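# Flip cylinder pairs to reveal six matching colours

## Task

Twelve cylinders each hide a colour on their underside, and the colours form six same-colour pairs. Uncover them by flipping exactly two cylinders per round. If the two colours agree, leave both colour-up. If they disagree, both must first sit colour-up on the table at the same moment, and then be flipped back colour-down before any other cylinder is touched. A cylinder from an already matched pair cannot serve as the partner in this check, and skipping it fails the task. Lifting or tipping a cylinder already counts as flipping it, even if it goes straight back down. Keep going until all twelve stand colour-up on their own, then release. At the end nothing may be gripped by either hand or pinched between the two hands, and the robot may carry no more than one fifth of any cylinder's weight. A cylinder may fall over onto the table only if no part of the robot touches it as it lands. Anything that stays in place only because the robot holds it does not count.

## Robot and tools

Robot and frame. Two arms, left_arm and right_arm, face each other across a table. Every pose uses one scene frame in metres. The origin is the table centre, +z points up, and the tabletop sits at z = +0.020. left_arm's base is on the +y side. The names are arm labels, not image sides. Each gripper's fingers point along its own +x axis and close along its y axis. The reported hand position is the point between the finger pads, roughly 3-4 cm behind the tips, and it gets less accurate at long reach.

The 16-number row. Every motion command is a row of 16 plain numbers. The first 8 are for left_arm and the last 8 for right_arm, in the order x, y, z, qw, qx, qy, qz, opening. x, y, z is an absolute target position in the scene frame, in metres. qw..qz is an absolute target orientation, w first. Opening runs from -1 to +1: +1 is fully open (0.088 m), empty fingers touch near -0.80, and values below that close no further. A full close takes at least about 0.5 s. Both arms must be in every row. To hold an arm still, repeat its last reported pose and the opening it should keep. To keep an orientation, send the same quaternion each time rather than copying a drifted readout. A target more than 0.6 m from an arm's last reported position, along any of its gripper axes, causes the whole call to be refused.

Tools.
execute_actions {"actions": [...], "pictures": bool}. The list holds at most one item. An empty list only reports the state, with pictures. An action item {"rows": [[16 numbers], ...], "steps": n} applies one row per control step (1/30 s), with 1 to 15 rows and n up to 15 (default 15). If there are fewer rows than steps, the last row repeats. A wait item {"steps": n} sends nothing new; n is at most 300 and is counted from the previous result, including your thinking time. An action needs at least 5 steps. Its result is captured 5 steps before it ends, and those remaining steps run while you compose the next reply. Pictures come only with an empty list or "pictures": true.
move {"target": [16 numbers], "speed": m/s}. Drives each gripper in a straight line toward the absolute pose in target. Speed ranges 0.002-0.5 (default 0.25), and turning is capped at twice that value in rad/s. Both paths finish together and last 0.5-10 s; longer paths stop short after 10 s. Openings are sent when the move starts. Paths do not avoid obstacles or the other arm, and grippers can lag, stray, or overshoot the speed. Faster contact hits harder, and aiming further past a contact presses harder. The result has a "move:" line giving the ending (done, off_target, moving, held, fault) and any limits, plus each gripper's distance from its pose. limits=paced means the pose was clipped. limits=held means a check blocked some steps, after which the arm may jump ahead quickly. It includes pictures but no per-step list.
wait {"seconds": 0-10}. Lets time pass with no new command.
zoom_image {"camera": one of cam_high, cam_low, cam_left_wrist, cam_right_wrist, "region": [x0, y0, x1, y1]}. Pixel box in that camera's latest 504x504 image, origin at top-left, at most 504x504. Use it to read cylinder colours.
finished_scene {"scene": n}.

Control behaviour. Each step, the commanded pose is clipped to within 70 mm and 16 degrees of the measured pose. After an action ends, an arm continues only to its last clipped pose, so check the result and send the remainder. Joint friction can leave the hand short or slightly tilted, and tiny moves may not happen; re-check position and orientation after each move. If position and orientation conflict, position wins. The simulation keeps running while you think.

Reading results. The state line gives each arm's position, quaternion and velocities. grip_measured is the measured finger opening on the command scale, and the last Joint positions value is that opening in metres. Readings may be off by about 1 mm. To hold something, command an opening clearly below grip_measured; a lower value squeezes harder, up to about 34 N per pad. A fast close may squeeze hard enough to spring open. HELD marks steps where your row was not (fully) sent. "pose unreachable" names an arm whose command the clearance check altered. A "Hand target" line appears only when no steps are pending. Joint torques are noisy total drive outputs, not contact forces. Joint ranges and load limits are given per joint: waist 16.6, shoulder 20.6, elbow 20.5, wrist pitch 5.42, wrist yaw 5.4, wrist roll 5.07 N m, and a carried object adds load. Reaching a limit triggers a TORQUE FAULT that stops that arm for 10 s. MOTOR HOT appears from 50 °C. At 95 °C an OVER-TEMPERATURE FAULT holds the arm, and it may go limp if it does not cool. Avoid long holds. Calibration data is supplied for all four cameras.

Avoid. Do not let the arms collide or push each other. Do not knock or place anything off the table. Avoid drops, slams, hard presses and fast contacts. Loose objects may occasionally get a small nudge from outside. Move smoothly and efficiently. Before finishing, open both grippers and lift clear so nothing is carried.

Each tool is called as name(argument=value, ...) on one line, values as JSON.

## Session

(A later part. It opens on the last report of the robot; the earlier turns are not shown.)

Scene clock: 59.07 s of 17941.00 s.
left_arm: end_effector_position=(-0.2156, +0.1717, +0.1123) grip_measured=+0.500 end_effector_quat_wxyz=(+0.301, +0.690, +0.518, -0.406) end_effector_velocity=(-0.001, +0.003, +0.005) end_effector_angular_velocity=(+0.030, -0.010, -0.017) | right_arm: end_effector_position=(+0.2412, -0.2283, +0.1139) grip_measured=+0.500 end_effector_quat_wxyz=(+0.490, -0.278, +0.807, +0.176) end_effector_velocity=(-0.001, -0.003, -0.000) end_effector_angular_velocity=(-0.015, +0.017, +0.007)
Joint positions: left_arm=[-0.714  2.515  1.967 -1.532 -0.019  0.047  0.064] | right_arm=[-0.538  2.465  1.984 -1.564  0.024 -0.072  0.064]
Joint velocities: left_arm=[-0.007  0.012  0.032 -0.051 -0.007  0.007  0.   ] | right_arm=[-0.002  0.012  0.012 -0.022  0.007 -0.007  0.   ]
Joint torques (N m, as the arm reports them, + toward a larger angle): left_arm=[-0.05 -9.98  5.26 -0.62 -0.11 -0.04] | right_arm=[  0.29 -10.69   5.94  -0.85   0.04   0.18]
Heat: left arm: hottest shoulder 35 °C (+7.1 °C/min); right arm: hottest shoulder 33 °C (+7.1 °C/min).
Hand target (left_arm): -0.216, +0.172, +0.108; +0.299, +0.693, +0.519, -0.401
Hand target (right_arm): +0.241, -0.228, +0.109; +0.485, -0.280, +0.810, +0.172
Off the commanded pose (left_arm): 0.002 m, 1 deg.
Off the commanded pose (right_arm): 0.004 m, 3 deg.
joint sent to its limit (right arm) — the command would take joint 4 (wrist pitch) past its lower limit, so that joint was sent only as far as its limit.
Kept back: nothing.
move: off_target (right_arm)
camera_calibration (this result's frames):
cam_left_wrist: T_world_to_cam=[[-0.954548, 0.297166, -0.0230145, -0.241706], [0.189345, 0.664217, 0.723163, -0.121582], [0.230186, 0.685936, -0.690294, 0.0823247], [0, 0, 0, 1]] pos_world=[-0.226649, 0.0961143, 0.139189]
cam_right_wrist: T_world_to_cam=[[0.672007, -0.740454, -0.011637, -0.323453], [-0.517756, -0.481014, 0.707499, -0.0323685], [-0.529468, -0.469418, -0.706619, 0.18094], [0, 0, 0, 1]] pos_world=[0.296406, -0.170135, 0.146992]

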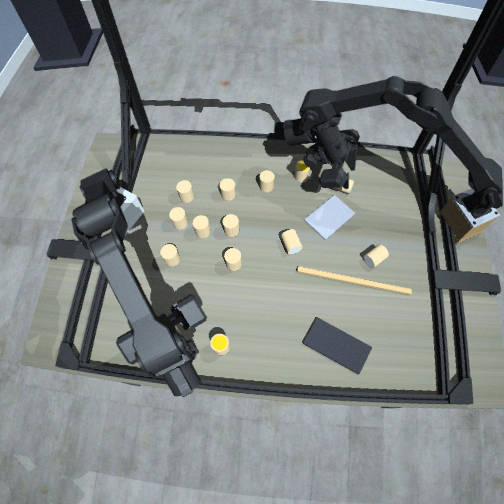

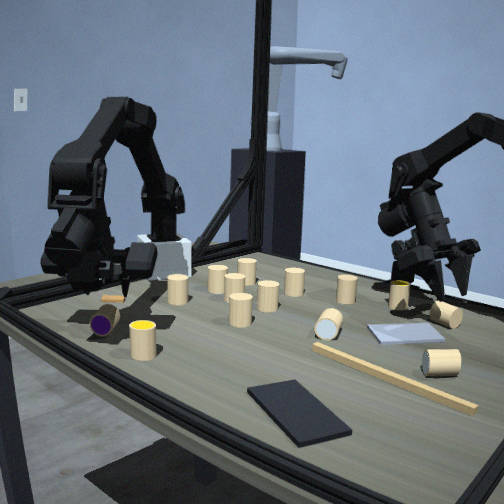

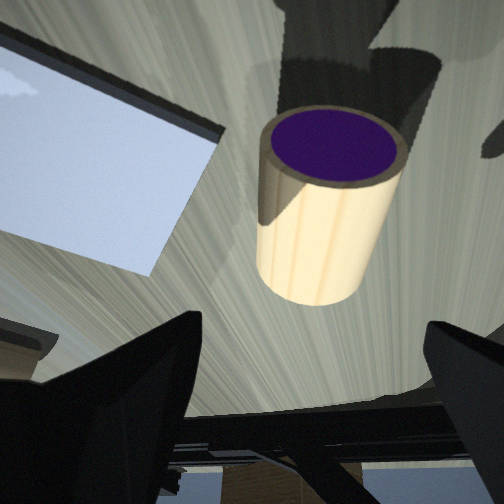

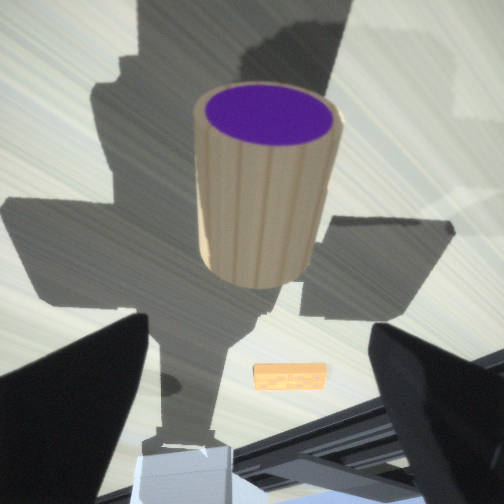

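move(target=[-0.218,0.18,0.054,0.297,0.696,0.515,-0.402,0.5,0.246,-0.224,0.052,0.473,-0.282,0.819,0.163,0.5], speed=0.08)

move(target=[-0.218,0.18,0.054,0.297,0.696,0.515,-0.402,-0.3,0.246,-0.224,0.052,0.473,-0.282,0.819,0.163,-0.3])

move(target=[-0.21,0.18,0.12,0.48,0.5,0.37,-0.63,-0.3,0.225,-0.24,0.12,0.75,-0.198,0.576,0.259,-0.3], speed=0.3)

move(target=[-0.15,0.07,0.11,0.646,0.192,0.173,-0.718,-0.3,0.2,-0.03,0.13,0.85,-0.119,0.228,0.446,-0.3], speed=0.3)

Scene clock: 60.53 s of 17941.00 s.
left_arm: end_effector_position=(-0.2186, +0.1752, +0.0618) grip_measured=+0.500 end_effector_quat_wxyz=(+0.302, +0.691, +0.513, -0.410) end_effector_velocity=(+0.002, +0.000, +0.003) end_effector_angular_velocity=(-0.000, -0.010, +0.005) | right_arm: end_effector_position=(+0.2456, -0.2249, +0.0578) grip_measured=+0.500 end_effector_quat_wxyz=(+0.475, -0.280, +0.818, +0.166) end_effector_velocity=(-0.002, +0.004, +0.005) end_effector_angular_velocity=(+0.017, +0.015, -0.002)
Joint positions: left_arm=[-0.725  2.58   1.881 -1.372 -0.021  0.046  0.064] | right_arm=[-0.536  2.613  2.014 -1.488  0.028 -0.059  0.063]
Joint velocities: left_arm=[ 0.002 -0.007 -0.002 -0.007 -0.007 -0.007 -0.   ] | right_arm=[ 0.002 -0.002  0.017 -0.022 -0.022 -0.007  0.   ]
Joint torques (N m, as the arm reports them, + toward a larger angle): left_arm=[ -0.12 -10.2    3.25  -0.24  -0.18  -0.09] | right_arm=[  0.26 -11.06   5.56  -0.53   0.04   0.16]
Heat: left arm: hottest shoulder 36 °C (+8.1 °C/min); right arm: hottest shoulder 33 °C (+7.1 °C/min).
Hand target (left_arm): -0.218, +0.180, +0.054; +0.297, +0.696, +0.515, -0.402
Hand target (right_arm): +0.246, -0.224, +0.052; +0.473, -0.282, +0.819, +0.163
Off the commanded pose (left_arm): 0.009 m, 1 deg.
Off the commanded pose (right_arm): 0.006 m, 0 deg.
Kept back: nothing.
move: off_target (left_arm)
camera_calibration (this result's frames):
cam_left_wrist: T_world_to_cam=[[-0.95141, 0.306868, -0.0255092, -0.247574], [0.196543, 0.668949, 0.716853, -0.0858081], [0.237043, 0.677008, -0.696758, 0.0491694], [0, 0, 0, 1]] pos_world=[-0.230335, 0.100086, 0.0894556]
cam_right_wrist: T_world_to_cam=[[0.666411, -0.74554, -0.00819964, -0.324503], [-0.500592, -0.455557, 0.736122, 0.0110764], [-0.552544, -0.486455, -0.676799, 0.145269], [0, 0, 0, 1]] pos_world=[0.302064, -0.166217, 0.0875038]

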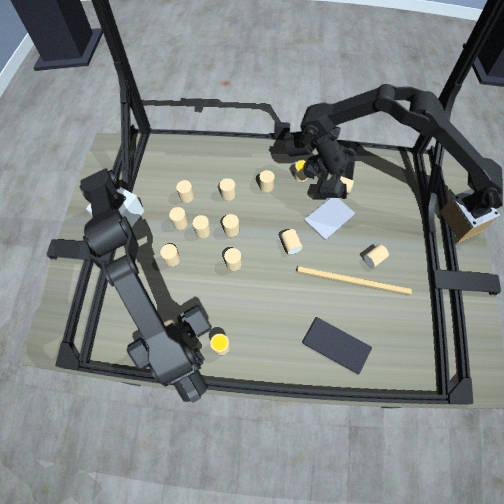

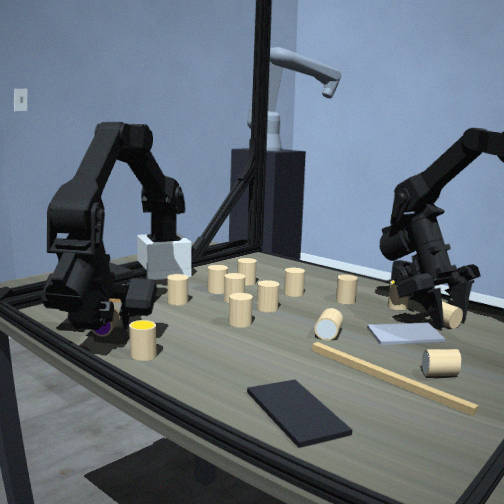

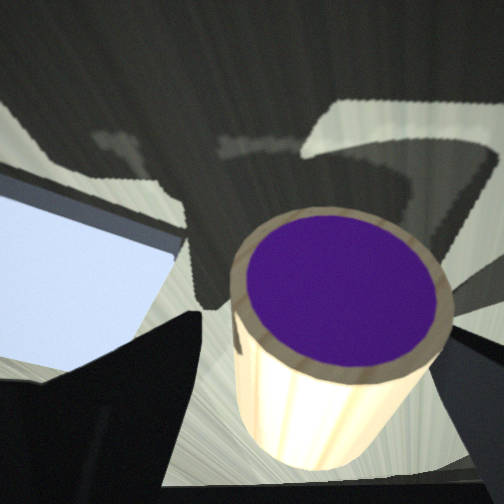

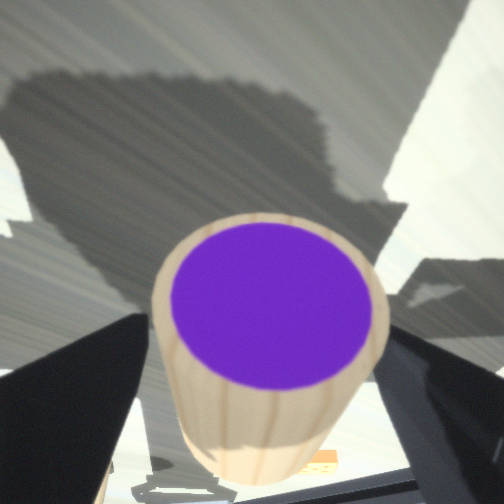

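Scene clock: 61.23 s of 17941.00 s.
left_arm: end_effector_position=(-0.2186, +0.1752, +0.0618) grip_measured=+0.017 end_effector_quat_wxyz=(+0.302, +0.691, +0.513, -0.411) end_effector_velocity=(+0.005, +0.003, +0.003) end_effector_angular_velocity=(+0.016, -0.027, -0.002) | right_arm: end_effector_position=(+0.2464, -0.2245, +0.0578) grip_measured=+0.020 end_effector_quat_wxyz=(+0.476, -0.281, +0.817, +0.166) end_effector_velocity=(-0.002, -0.001, +0.001) end_effector_angular_velocity=(+0.004, +0.012, +0.000)
Joint positions: left_arm=[-0.725  2.58   1.881 -1.372 -0.021  0.046  0.04 ] | right_arm=[-0.536  2.615  2.018 -1.488  0.029 -0.059  0.04 ]
Joint velocities: left_arm=[ 0.002 -0.002 -0.002 -0.022 -0.022 -0.007 -0.   ] | right_arm=[-0.002 -0.002 -0.002 -0.007 -0.007 -0.007  0.   ]
Joint torques (N m, as the arm reports them, + toward a larger angle): left_arm=[ -0.29 -10.12   3.26  -0.23  -0.12  -0.13] | right_arm=[  0.25 -10.99   5.59  -0.62   0.03   0.17]
Heat: left arm: hottest shoulder 36 °C (+8.1 °C/min); right arm: hottest shoulder 34 °C (+8.1 °C/min).
Hand target (left_arm): -0.218, +0.180, +0.054; +0.297, +0.696, +0.515, -0.402
Hand target (right_arm): +0.246, -0.224, +0.052; +0.473, -0.282, +0.819, +0.163
Off the commanded pose (left_arm): 0.009 m, 1 deg.
Off the commanded pose (right_arm): 0.006 m, 1 deg.
Kept back: nothing.
move: off_target (left_arm)
camera_calibration (this result's frames):
cam_left_wrist: T_world_to_cam=[[-0.951413, 0.306858, -0.0255344, -0.247567], [0.196609, 0.669214, 0.716587, -0.0857441], [0.236979, 0.67675, -0.69703, 0.0492416], [0, 0, 0, 1]] pos_world=[-0.23035, 0.100025, 0.0894445]
cam_right_wrist: T_world_to_cam=[[0.666605, -0.745382, -0.00667556, -0.324897], [-0.502605, -0.456064, 0.734434, 0.0121751], [-0.550478, -0.486222, -0.678647, 0.145597], [0, 0, 0, 1]] pos_world=[0.302845, -0.165828, 0.0876982]

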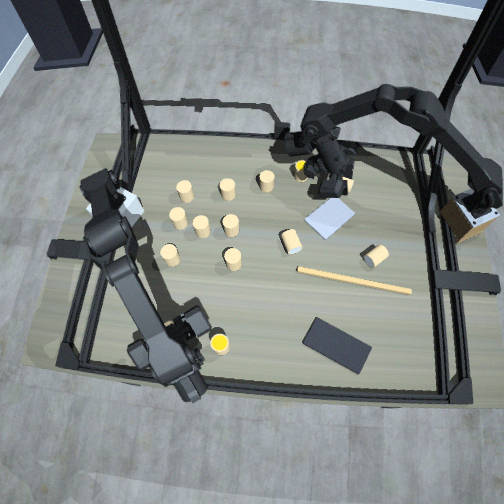

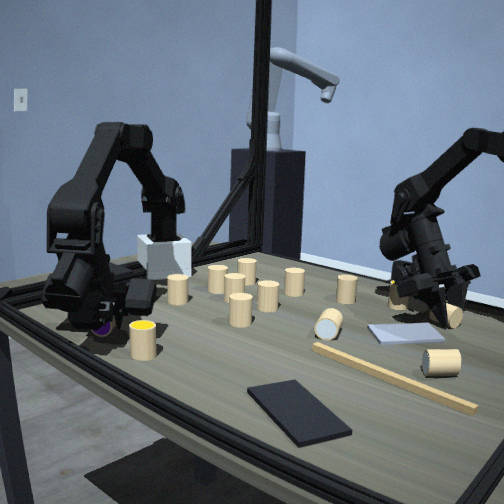

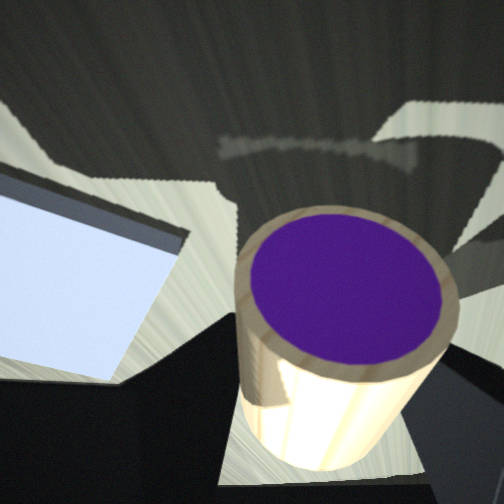

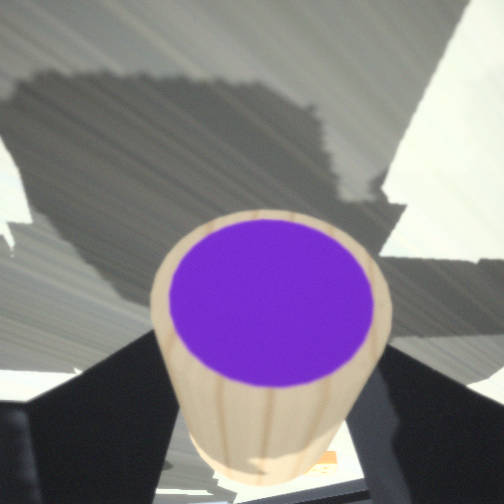

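Scene clock: 63.03 s of 17941.00 s.
left_arm: end_effector_position=(-0.2111, +0.1776, +0.1200) grip_measured=+0.016 end_effector_quat_wxyz=(+0.474, +0.500, +0.368, -0.625) end_effector_velocity=(+0.001, +0.004, +0.001) end_effector_angular_velocity=(-0.004, -0.008, -0.008) | right_arm: end_effector_position=(+0.2256, -0.2388, +0.1175) grip_measured=+0.020 end_effector_quat_wxyz=(+0.748, -0.200, +0.579, +0.255) end_effector_velocity=(+0.002, -0.001, +0.000) end_effector_angular_velocity=(+0.019, -0.020, +0.002)
Joint positions: left_arm=[-0.697  1.89   1.048 -0.496  0.002  0.067  0.04 ] | right_arm=[-0.555  1.809  1.024 -0.534 -0.015 -0.079  0.04 ]
Joint velocities: left_arm=[-0.002 -0.017 -0.022  0.007 -0.007  0.007 -0.   ] | right_arm=[-0.007 -0.012 -0.022  0.037 -0.007 -0.007 -0.   ]
Joint torques (N m, as the arm reports them, + toward a larger angle): left_arm=[  0.44 -10.3    4.08   0.87   0.19   0.09] | right_arm=[ -0.3  -10.37   4.44   0.69  -0.14  -0.22]
Heat: left arm: hottest shoulder 36 °C (+8.1 °C/min); right arm: hottest shoulder 34 °C (+7.1 °C/min).
Hand target (left_arm): -0.210, +0.179, +0.122; -0.475, -0.497, -0.366, +0.627
Hand target (right_arm): +0.225, -0.240, +0.119; +0.750, -0.200, +0.575, +0.257
Off the commanded pose (left_arm): 0.003 m, 0 deg.
Off the commanded pose (right_arm): 0.003 m, 1 deg.
Kept back: nothing.
move: done
camera_calibration (this result's frames):
cam_left_wrist: T_world_to_cam=[[-0.961013, 0.272576, -0.0464345, -0.23314], [0.269328, 0.96079, 0.0659168, -0.0888625], [0.0625811, 0.0508408, -0.996744, 0.196672], [0, 0, 0, 1]] pos_world=[-0.212426, 0.138928, 0.191063]
cam_right_wrist: T_world_to_cam=[[0.650151, -0.758253, 0.0485275, -0.327162], [-0.759668, -0.647496, 0.0604443, 0.0427793], [-0.0144108, -0.0761627, -0.996991, 0.182141], [0, 0, 0, 1]] pos_world=[0.247828, -0.2065, 0.194884]

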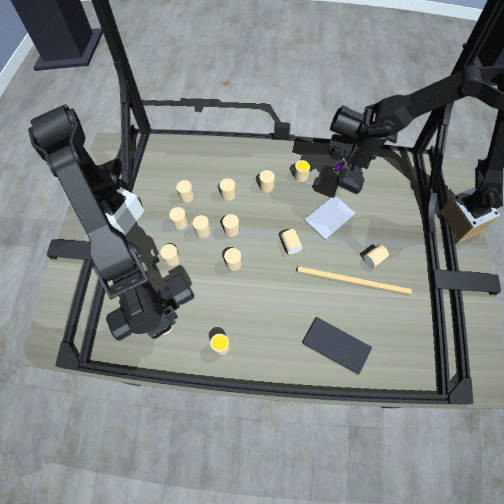

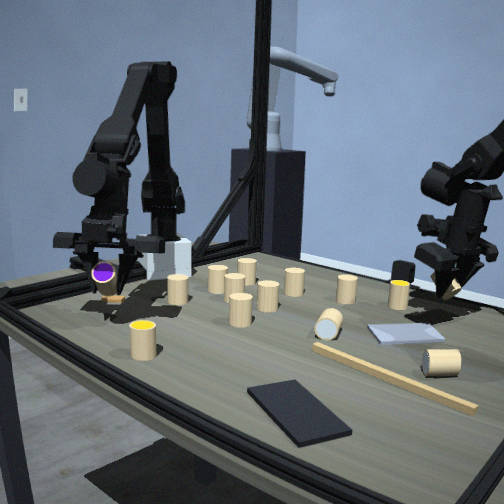

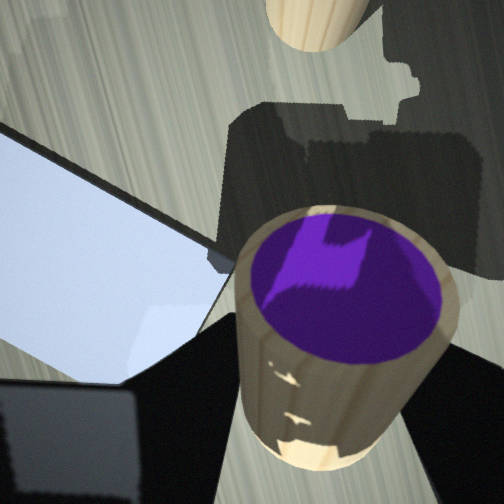

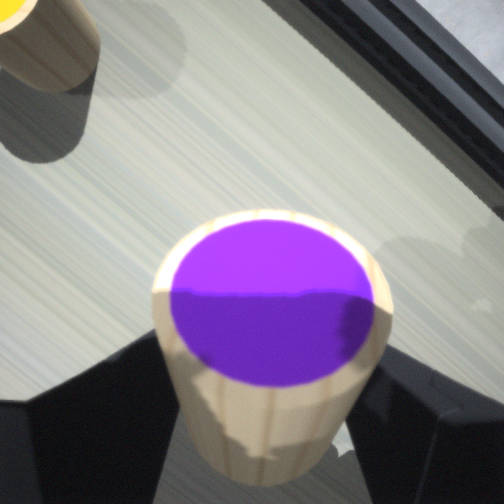

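Scene clock: 65.07 s of 17941.00 s.
left_arm: end_effector_position=(-0.1505, +0.0672, +0.1183) grip_measured=+0.017 end_effector_quat_wxyz=(+0.646, +0.190, +0.163, -0.721) end_effector_velocity=(-0.002, +0.002, -0.003) end_effector_angular_velocity=(+0.013, +0.010, -0.005) | right_arm: end_effector_position=(+0.2000, -0.0334, +0.1308) grip_measured=+0.020 end_effector_quat_wxyz=(+0.857, -0.120, +0.230, +0.445) end_effector_velocity=(+0.002, -0.000, -0.001) end_effector_angular_velocity=(-0.004, -0.010, -0.005)
Joint positions: left_arm=[-0.49   2.124  0.782  0.834  0.084  0.058  0.04 ] | right_arm=[-0.145  2.034  0.884  0.625  0.028  0.015  0.04 ]
Joint velocities: left_arm=[-0.002  0.002 -0.002 -0.007  0.007 -0.007  0.   ] | right_arm=[-0.002  0.007  0.002  0.007  0.007 -0.007  0.   ]
Joint torques (N m, as the arm reports them, + toward a larger angle): left_arm=[ 0.06 -7.79  3.3   1.85  0.13 -0.15] | right_arm=[ 0.23 -8.9   6.5   1.55  0.04 -0.21]
Heat: left arm: hottest shoulder 36 °C (+8.1 °C/min); right arm: hottest shoulder 34 °C (+7.1 °C/min).
Hand target (left_arm): -0.150, +0.071, +0.111; +0.645, +0.194, +0.171, -0.720
Hand target (right_arm): +0.201, -0.031, +0.129; +0.857, -0.123, +0.228, +0.446
Off the commanded pose (left_arm): 0.009 m, 1 deg.
Off the commanded pose (right_arm): 0.003 m, 1 deg.
Kept back: nothing.
move: off_target (left_arm)
camera_calibration (this result's frames):
cam_left_wrist: T_world_to_cam=[[-0.996132, 0.0837266, -0.0266444, -0.139816], [0.0787258, 0.715844, -0.693808, 0.0786315], [-0.0390169, -0.693222, -0.719667, 0.198783], [0, 0, 0, 1]] pos_world=[-0.13771, 0.0932192, 0.193887]
cam_right_wrist: T_world_to_cam=[[0.817986, -0.571382, 0.0664899, -0.185013], [-0.388375, -0.633831, -0.668897, 0.177156], [0.424339, 0.521326, -0.740376, 0.10928], [0, 0, 0, 1]] pos_world=[0.173769, -0.0503963, 0.211709]

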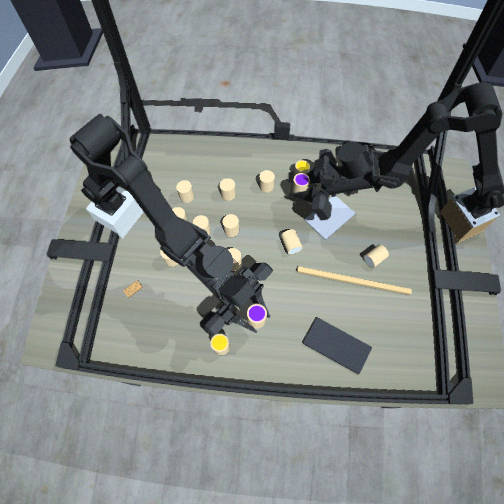

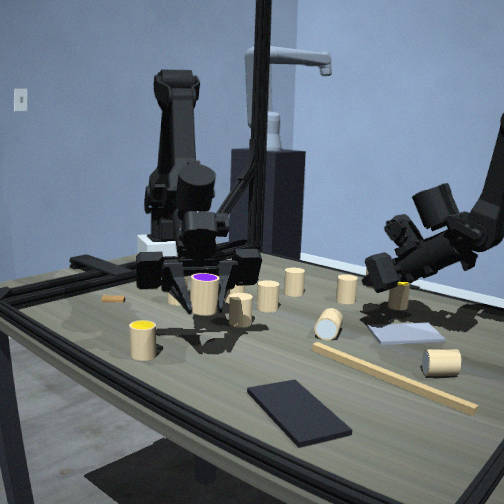

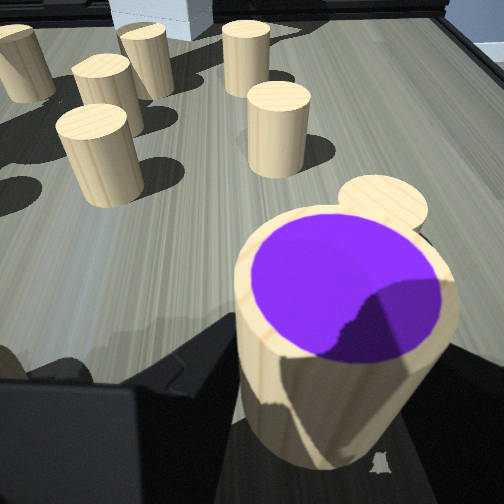

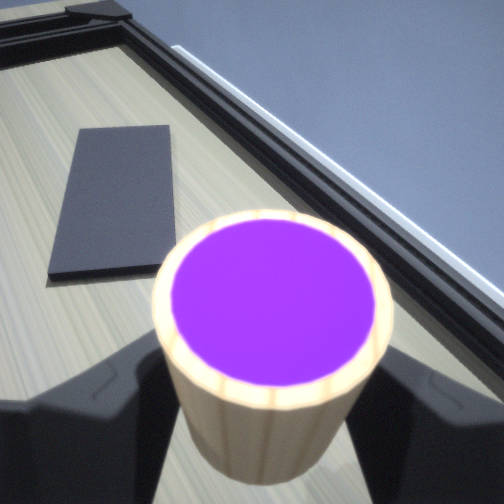

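move(target=[-0.15,0.07,0.08,0.646,0.192,0.173,-0.718,-0.3,0.16,0.0,0.1,0.83,-0.129,0.224,0.483,-0.3], speed=0.15)

move(target=[-0.15,0.07,0.048,0.646,0.192,0.173,-0.718,-0.3,0.16,0.0,0.046,0.83,-0.129,0.224,0.483,-0.3], speed=0.06)

Scene clock: 66.33 s of 17941.00 s.
left_arm: end_effector_position=(-0.1503, +0.0707, +0.0835) grip_measured=+0.017 end_effector_quat_wxyz=(+0.646, +0.192, +0.171, -0.719) end_effector_velocity=(+0.000, +0.003, -0.005) end_effector_angular_velocity=(+0.018, +0.010, -0.000) | right_arm: end_effector_position=(+0.1602, -0.0028, +0.1027) grip_measured=+0.020 end_effector_quat_wxyz=(+0.835, -0.132, +0.224, +0.486) end_effector_velocity=(-0.003, -0.001, -0.007) end_effector_angular_velocity=(-0.032, -0.001, +0.020)
Joint positions: left_arm=[-0.49   2.252  0.782  0.949  0.084  0.05   0.04 ] | right_arm=[-0.04   2.144  0.901  0.718  0.035  0.018  0.04 ]
Joint velocities: left_arm=[ 0.002  0.007 -0.002 -0.007  0.007 -0.007 -0.   ] | right_arm=[ 0.002  0.007  0.002 -0.022 -0.007 -0.022 -0.   ]
Joint torques (N m, as the arm reports them, + toward a larger angle): left_arm=[ 0.01 -8.06  4.25  1.92 -0.05 -0.11] | right_arm=[ 0.25 -9.08  5.93  1.54  0.04  0.19]
Heat: left arm: hottest shoulder 36 °C (+8.1 °C/min); right arm: hottest shoulder 34 °C (+7.1 °C/min).
Hand target (left_arm): -0.150, +0.070, +0.080; +0.646, +0.192, +0.173, -0.718
Hand target (right_arm): +0.160, -0.000, +0.100; +0.835, -0.130, +0.225, +0.486
Off the commanded pose (left_arm): 0.004 m, 0 deg.
Off the commanded pose (right_arm): 0.004 m, 0 deg.
Kept back: nothing.
move: done
camera_calibration (this result's frames):
cam_left_wrist: T_world_to_cam=[[-0.996639, 0.0797518, -0.0187152, -0.141285], [0.0709327, 0.72588, -0.684154, 0.0492293], [-0.0409775, -0.683182, -0.729098, 0.175958], [0, 0, 0, 1]] pos_world=[-0.137092, 0.0957447, 0.159327]
cam_right_wrist: T_world_to_cam=[[0.869726, -0.488879, 0.0676291, -0.141307], [-0.324164, -0.669194, -0.668653, 0.151894], [0.372147, 0.559622, -0.740493, 0.097883], [0, 0, 0, 1]] pos_world=[0.135711, -0.0222131, 0.183602]

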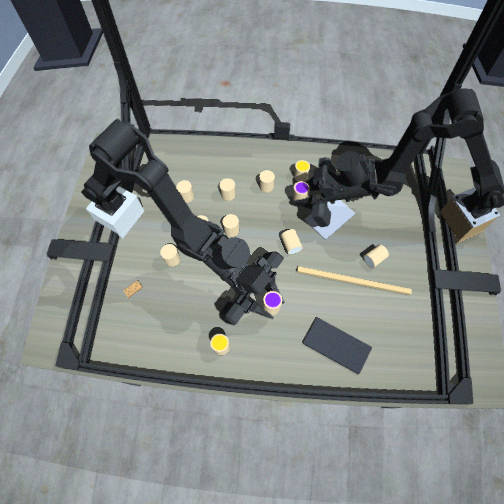

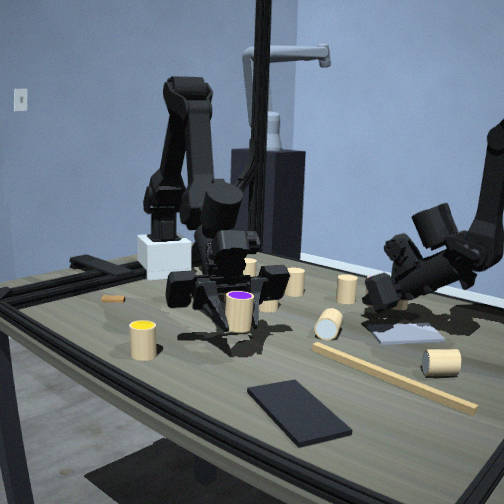

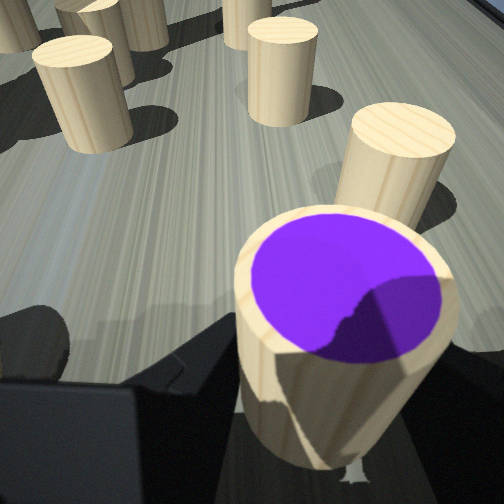

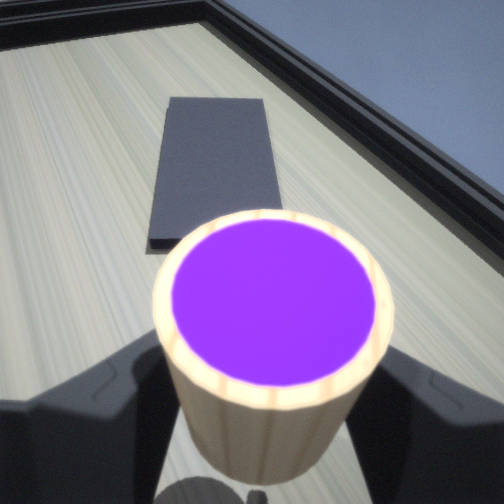

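Scene clock: 67.63 s of 17941.00 s.
left_arm: end_effector_position=(-0.1503, +0.0696, +0.0543) grip_measured=+0.017 end_effector_quat_wxyz=(+0.646, +0.189, +0.168, -0.720) end_effector_velocity=(+0.002, +0.000, -0.002) end_effector_angular_velocity=(+0.008, +0.003, +0.012) | right_arm: end_effector_position=(+0.1603, -0.0019, +0.0500) grip_measured=+0.019 end_effector_quat_wxyz=(+0.835, -0.131, +0.224, +0.486) end_effector_velocity=(-0.001, +0.002, -0.002) end_effector_angular_velocity=(+0.001, -0.003, +0.012)
Joint positions: left_arm=[-0.49   2.381  0.809  1.058  0.084  0.05   0.04 ] | right_arm=[-0.039  2.34   0.919  0.897  0.035  0.019  0.04 ]
Joint velocities: left_arm=[ 0.002  0.002  0.002 -0.007 -0.007 -0.007 -0.   ] | right_arm=[ 0.002  0.012  0.007  0.007 -0.007 -0.007  0.   ]
Joint torques (N m, as the arm reports them, + toward a larger angle): left_arm=[-0.21 -7.72  3.76  1.59 -0.02 -0.09] | right_arm=[ 0.29 -9.26  4.84  1.54  0.04  0.19]
Heat: left arm: hottest shoulder 36 °C (+8.0 °C/min); right arm: hottest shoulder 34 °C (+7.0 °C/min).
Hand target (left_arm): -0.150, +0.070, +0.048; +0.646, +0.192, +0.173, -0.718
Hand target (right_arm): +0.160, -0.000, +0.046; +0.835, -0.130, +0.225, +0.486
Off the commanded pose (left_arm): 0.006 m, 1 deg.
Off the commanded pose (right_arm): 0.004 m, 0 deg.
Kept back: nothing.
move: done
camera_calibration (this result's frames):
cam_left_wrist: T_world_to_cam=[[-0.99664, 0.0796216, -0.0191918, -0.141721], [0.0708841, 0.721166, -0.689127, 0.0306271], [-0.041029, -0.688172, -0.724387, 0.153985], [0, 0, 0, 1]] pos_world=[-0.137098, 0.0951651, 0.129931]
cam_right_wrist: T_world_to_cam=[[0.869779, -0.488969, 0.0662836, -0.137283], [-0.3247, -0.668304, -0.669283, 0.117357], [0.371556, 0.560607, -0.740045, 0.0584047], [0, 0, 0, 1]] pos_world=[0.135811, -0.0214391, 0.130866]

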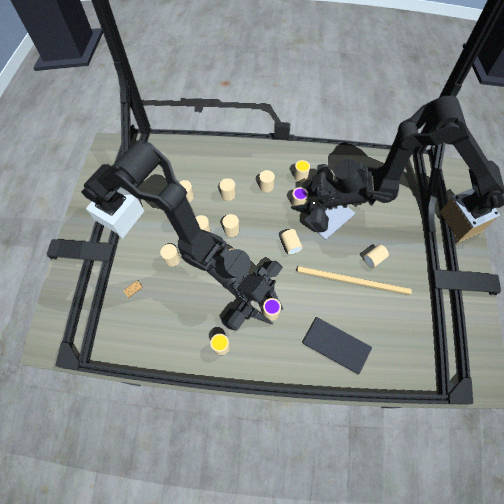

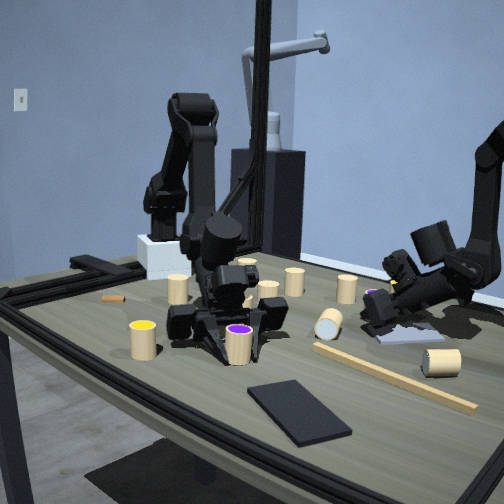

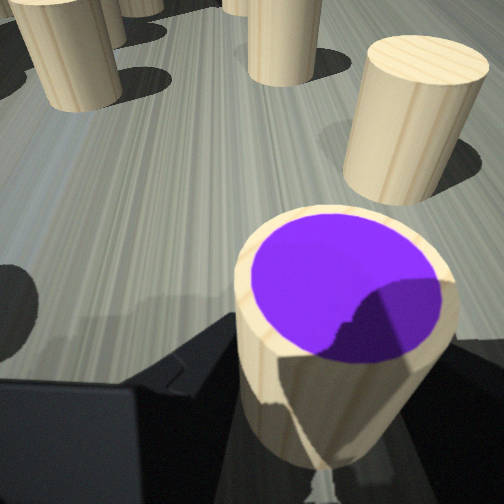

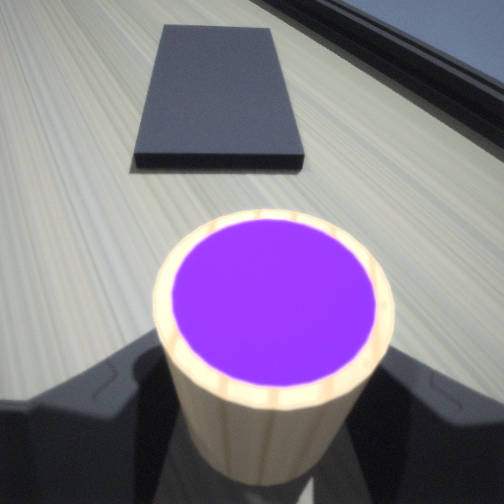

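move(target=[-0.15,0.07,0.048,0.646,0.192,0.173,-0.718,0.4,0.16,0.0,0.046,0.83,-0.129,0.224,0.483,0.4])

move(target=[-0.14,0.11,0.16,0.646,0.192,0.173,-0.718,0.4,0.15,-0.02,0.16,0.83,-0.129,0.224,0.483,0.4])

move(target=[-0.01,0.12,0.17,0.304,-0.687,0.527,0.397,0.6,0.05,-0.247,0.125,0.433,-0.433,0.75,0.25,0.6], speed=0.4)

Scene clock: 68.70 s of 17941.00 s.
left_arm: end_effector_position=(-0.1503, +0.0699, +0.0532) grip_measured=+0.398 end_effector_quat_wxyz=(+0.646, +0.190, +0.169, -0.720) end_effector_velocity=(+0.002, +0.004, -0.008) end_effector_angular_velocity=(+0.032, +0.002, +0.012) | right_arm: end_effector_position=(+0.1605, -0.0009, +0.0505) grip_measured=+0.398 end_effector_quat_wxyz=(+0.835, -0.130, +0.222, +0.487) end_effector_velocity=(-0.003, -0.001, -0.001) end_effector_angular_velocity=(-0.010, +0.017, +0.005)
Joint positions: left_arm=[-0.49   2.384  0.81   1.059  0.084  0.05   0.059] | right_arm=[-0.039  2.342  0.922  0.899  0.035  0.019  0.059]
Joint velocities: left_arm=[ 0.002  0.007 -0.002 -0.022 -0.007 -0.007  0.001] | right_arm=[ 0.002 -0.007 -0.002 -0.022 -0.007  0.007  0.   ]
Joint torques (N m, as the arm reports them, + toward a larger angle): left_arm=[ 0.07 -7.9   3.46  1.6  -0.01 -0.09] | right_arm=[ 0.31 -9.21  4.76  1.48  0.04  0.18]
Heat: left arm: hottest shoulder 36 °C (+8.0 °C/min); right arm: hottest shoulder 35 °C (+8.0 °C/min).
Hand target (left_arm): -0.150, +0.070, +0.048; +0.646, +0.192, +0.173, -0.718
Hand target (right_arm): +0.160, +0.000, +0.046; +0.834, -0.130, +0.225, +0.486
Off the commanded pose (left_arm): 0.005 m, 1 deg.
Off the commanded pose (right_arm): 0.005 m, 0 deg.
Kept back: nothing.
move: done
camera_calibration (this result's frames):
cam_left_wrist: T_world_to_cam=[[-0.99664, 0.0796508, -0.0190859, -0.141767], [0.0708949, 0.722216, -0.688024, 0.0295948], [-0.0410176, -0.687066, -0.725436, 0.153399], [0, 0, 0, 1]] pos_world=[-0.137097, 0.0953135, 0.128938]
cam_right_wrist: T_world_to_cam=[[0.870035, -0.488557, 0.0659675, -0.13706], [-0.323285, -0.666429, -0.671833, 0.118368], [0.372191, 0.563192, -0.737759, 0.0579041], [0, 0, 0, 1]] pos_world=[0.135962, -0.0206893, 0.131284]

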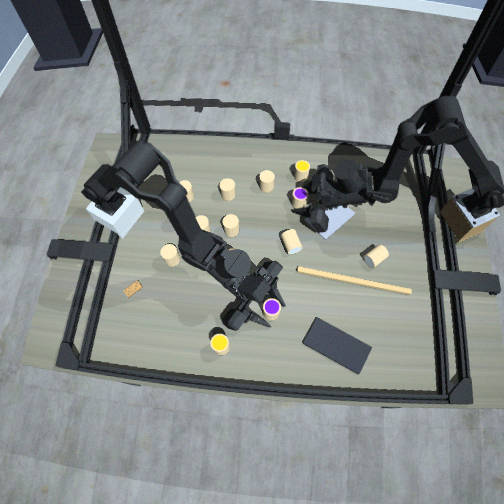

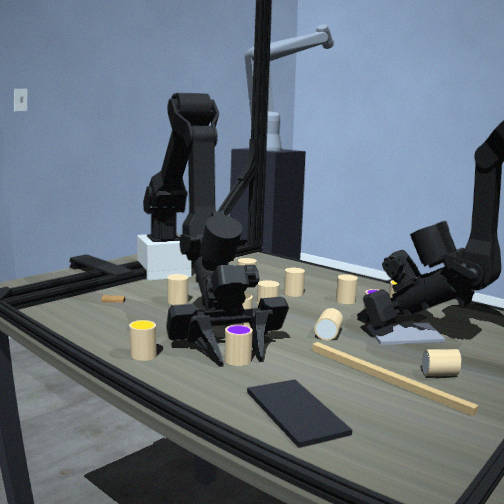

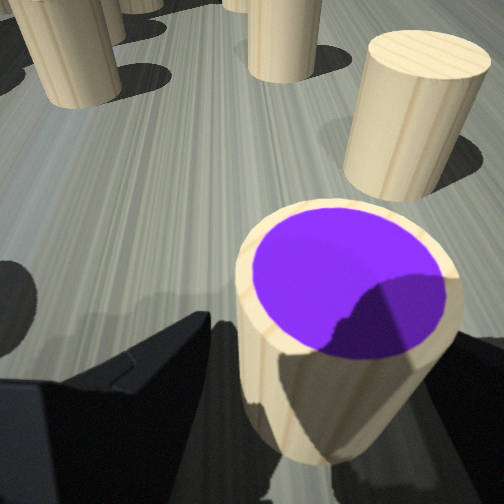

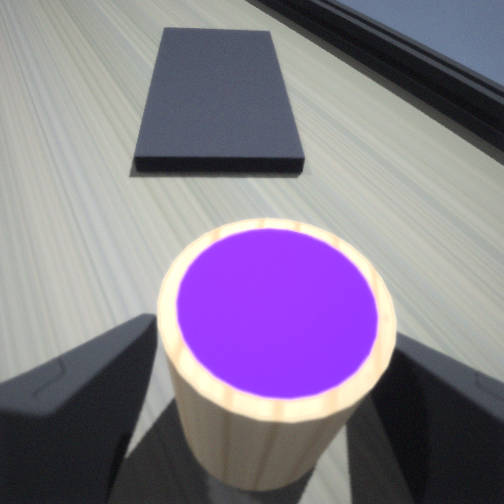

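Scene clock: 69.77 s of 17941.00 s.
left_arm: end_effector_position=(-0.1407, +0.1063, +0.1602) grip_measured=+0.400 end_effector_quat_wxyz=(+0.647, +0.190, +0.172, -0.718) end_effector_velocity=(-0.000, -0.000, +0.009) end_effector_angular_velocity=(-0.016, +0.010, -0.000) | right_arm: end_effector_position=(+0.1522, -0.0171, +0.1582) grip_measured=+0.400 end_effector_quat_wxyz=(+0.834, -0.131, +0.224, +0.486) end_effector_velocity=(-0.004, -0.002, +0.001) end_effector_angular_velocity=(-0.012, +0.003, +0.012)
Joint positions: left_arm=[-0.46   1.856  0.637  0.696  0.108  0.061  0.059] | right_arm=[-0.039  1.917  0.86   0.532  0.035  0.019  0.059]
Joint velocities: left_arm=[ 0.002 -0.027 -0.002 -0.007  0.007 -0.007  0.   ] | right_arm=[ 0.002 -0.017 -0.007 -0.022 -0.007 -0.007  0.   ]
Joint torques (N m, as the arm reports them, + toward a larger angle): left_arm=[ 0.26 -9.71  3.51  1.48  0.13  0.08] | right_arm=[  0.18 -11.25   4.4    1.1    0.03   0.16]
Heat: left arm: hottest shoulder 36 °C (+8.0 °C/min); right arm: hottest shoulder 35 °C (+8.0 °C/min).
Hand target (left_arm): -0.140, +0.110, +0.161; +0.646, +0.192, +0.173, -0.718
Hand target (right_arm): +0.151, -0.019, +0.160; +0.835, -0.130, +0.225, +0.486
Off the commanded pose (left_arm): 0.004 m, 0 deg.
Off the commanded pose (right_arm): 0.004 m, 0 deg.
Kept back: nothing.
move: done
camera_calibration (this result's frames):
cam_left_wrist: T_world_to_cam=[[-0.99704, 0.0752461, -0.0158123, -0.133174], [0.0656641, 0.726286, -0.684249, 0.0743983], [-0.0400028, -0.683261, -0.729077, 0.256739], [0, 0, 0, 1]] pos_world=[-0.127395, 0.131406, 0.235984]
cam_right_wrist: T_world_to_cam=[[0.869966, -0.488637, 0.0662836, -0.144934], [-0.324445, -0.668428, -0.669283, 0.176976], [0.371342, 0.560748, -0.740045, 0.150057], [0, 0, 0, 1]] pos_world=[0.127784, -0.0366688, 0.239102]

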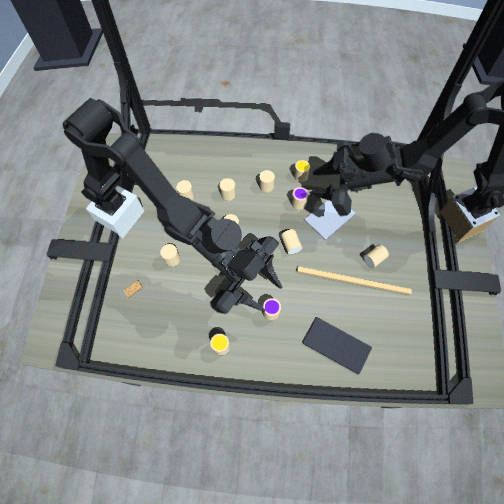

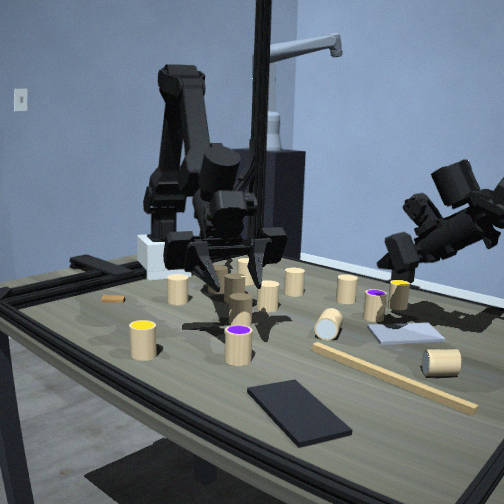

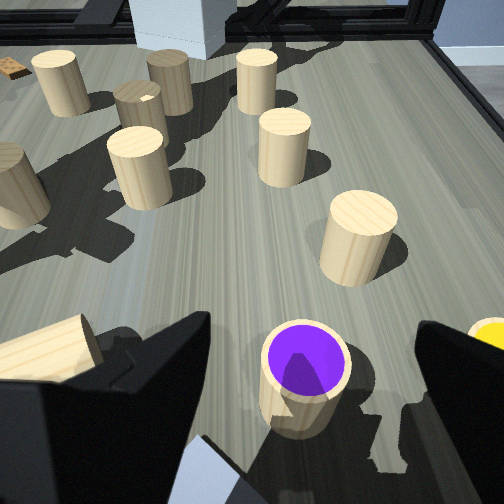

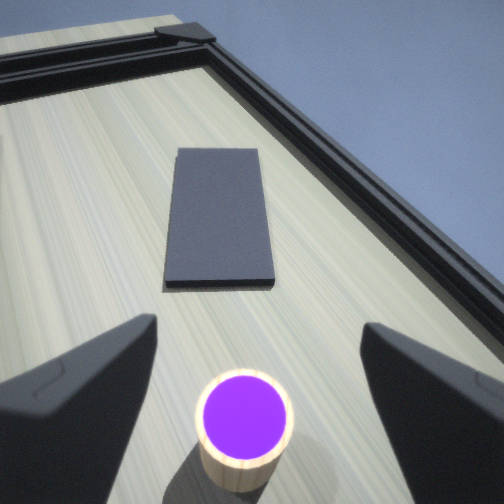

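Scene clock: 73.90 s of 17941.00 s.
left_arm: end_effector_position=(-0.0095, +0.1172, +0.1735) grip_measured=+0.600 end_effector_quat_wxyz=(-0.291, +0.696, -0.520, -0.401) end_effector_velocity=(-0.001, +0.003, -0.002) end_effector_angular_velocity=(+0.015, -0.006, -0.005) | right_arm: end_effector_position=(+0.0494, -0.2460, +0.1291) grip_measured=+0.600 end_effector_quat_wxyz=(+0.435, -0.430, +0.748, +0.257) end_effector_velocity=(-0.003, -0.004, +0.003) end_effector_angular_velocity=(-0.013, +0.020, +0.000)
Joint positions: left_arm=[-0.186  1.862  1.143 -0.318  0.009  3.135  0.068] | right_arm=[-0.118  1.928  1.142 -1.296  0.007 -0.034  0.068]
Joint velocities: left_arm=[-0.002 -0.002 -0.007 -0.007 -0.007  0.007  0.   ] | right_arm=[-0.002 -0.002 -0.002 -0.022 -0.007 -0.007 -0.   ]
Joint torques (N m, as the arm reports them, + toward a larger angle): left_arm=[-0.05 -8.73  5.06  1.16 -0.08  0.13] | right_arm=[-0.33 -6.88  4.44 -0.88  0.03 -0.23]
Heat: left arm: hottest shoulder 36 °C (+8.0 °C/min); right arm: hottest shoulder 35 °C (+8.0 °C/min).
Hand target (left_arm): -0.009, +0.119, +0.169; -0.296, +0.694, -0.518, -0.402
Hand target (right_arm): +0.050, -0.247, +0.127; +0.430, -0.433, +0.750, +0.255
Off the commanded pose (left_arm): 0.005 m, 2 deg.
Off the commanded pose (right_arm): 0.004 m, 1 deg.
joint sent to its limit (left arm) — the command would take joint 6 (wrist roll) past its upper limit, so that joint was sent only as far as its limit.
Kept back: nothing.
move: done
camera_calibration (this result's frames):
cam_left_wrist: T_world_to_cam=[[0.961115, 0.273328, -0.0393676, -0.00354811], [0.212036, -0.639105, 0.739314, -0.0185638], [0.176916, -0.718913, -0.672209, 0.275537], [0, 0, 0, 1]] pos_world=[-0.0414005, 0.187193, 0.198803]
cam_right_wrist: T_world_to_cam=[[0.89832, -0.439156, -0.0127916, -0.144466], [-0.290765, -0.6161, 0.732036, -0.198604], [-0.329359, -0.653883, -0.681146, 0.0232683], [0, 0, 0, 1]] pos_world=[0.0796935, -0.170588, 0.159386]

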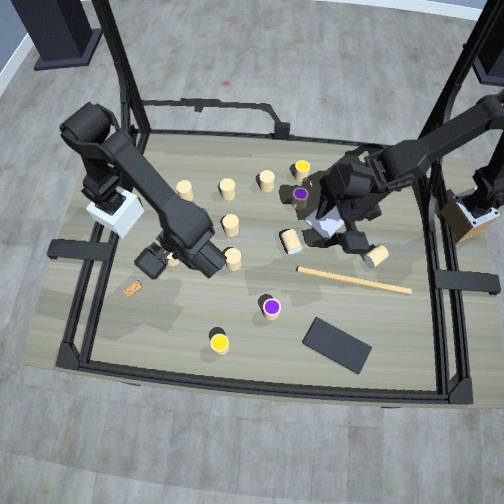

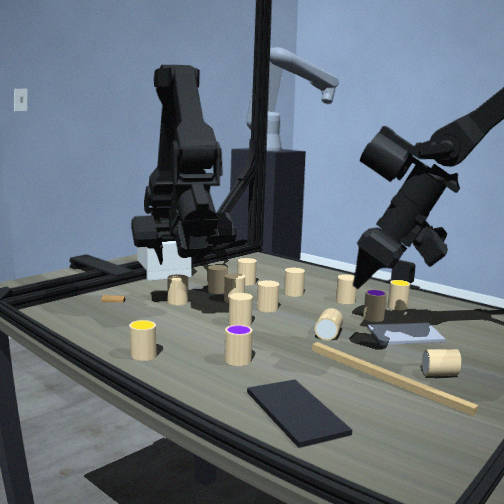

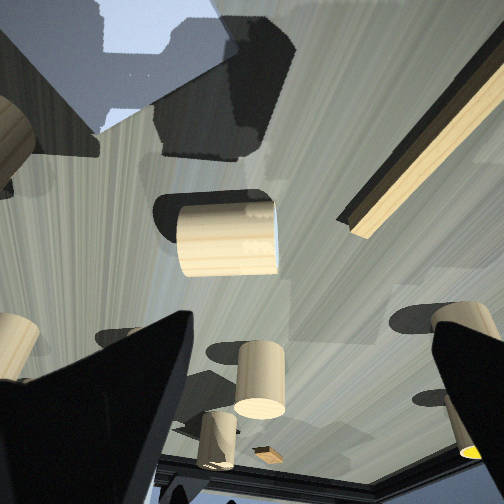

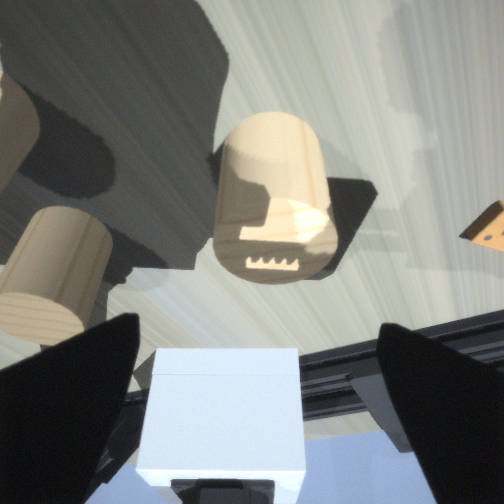

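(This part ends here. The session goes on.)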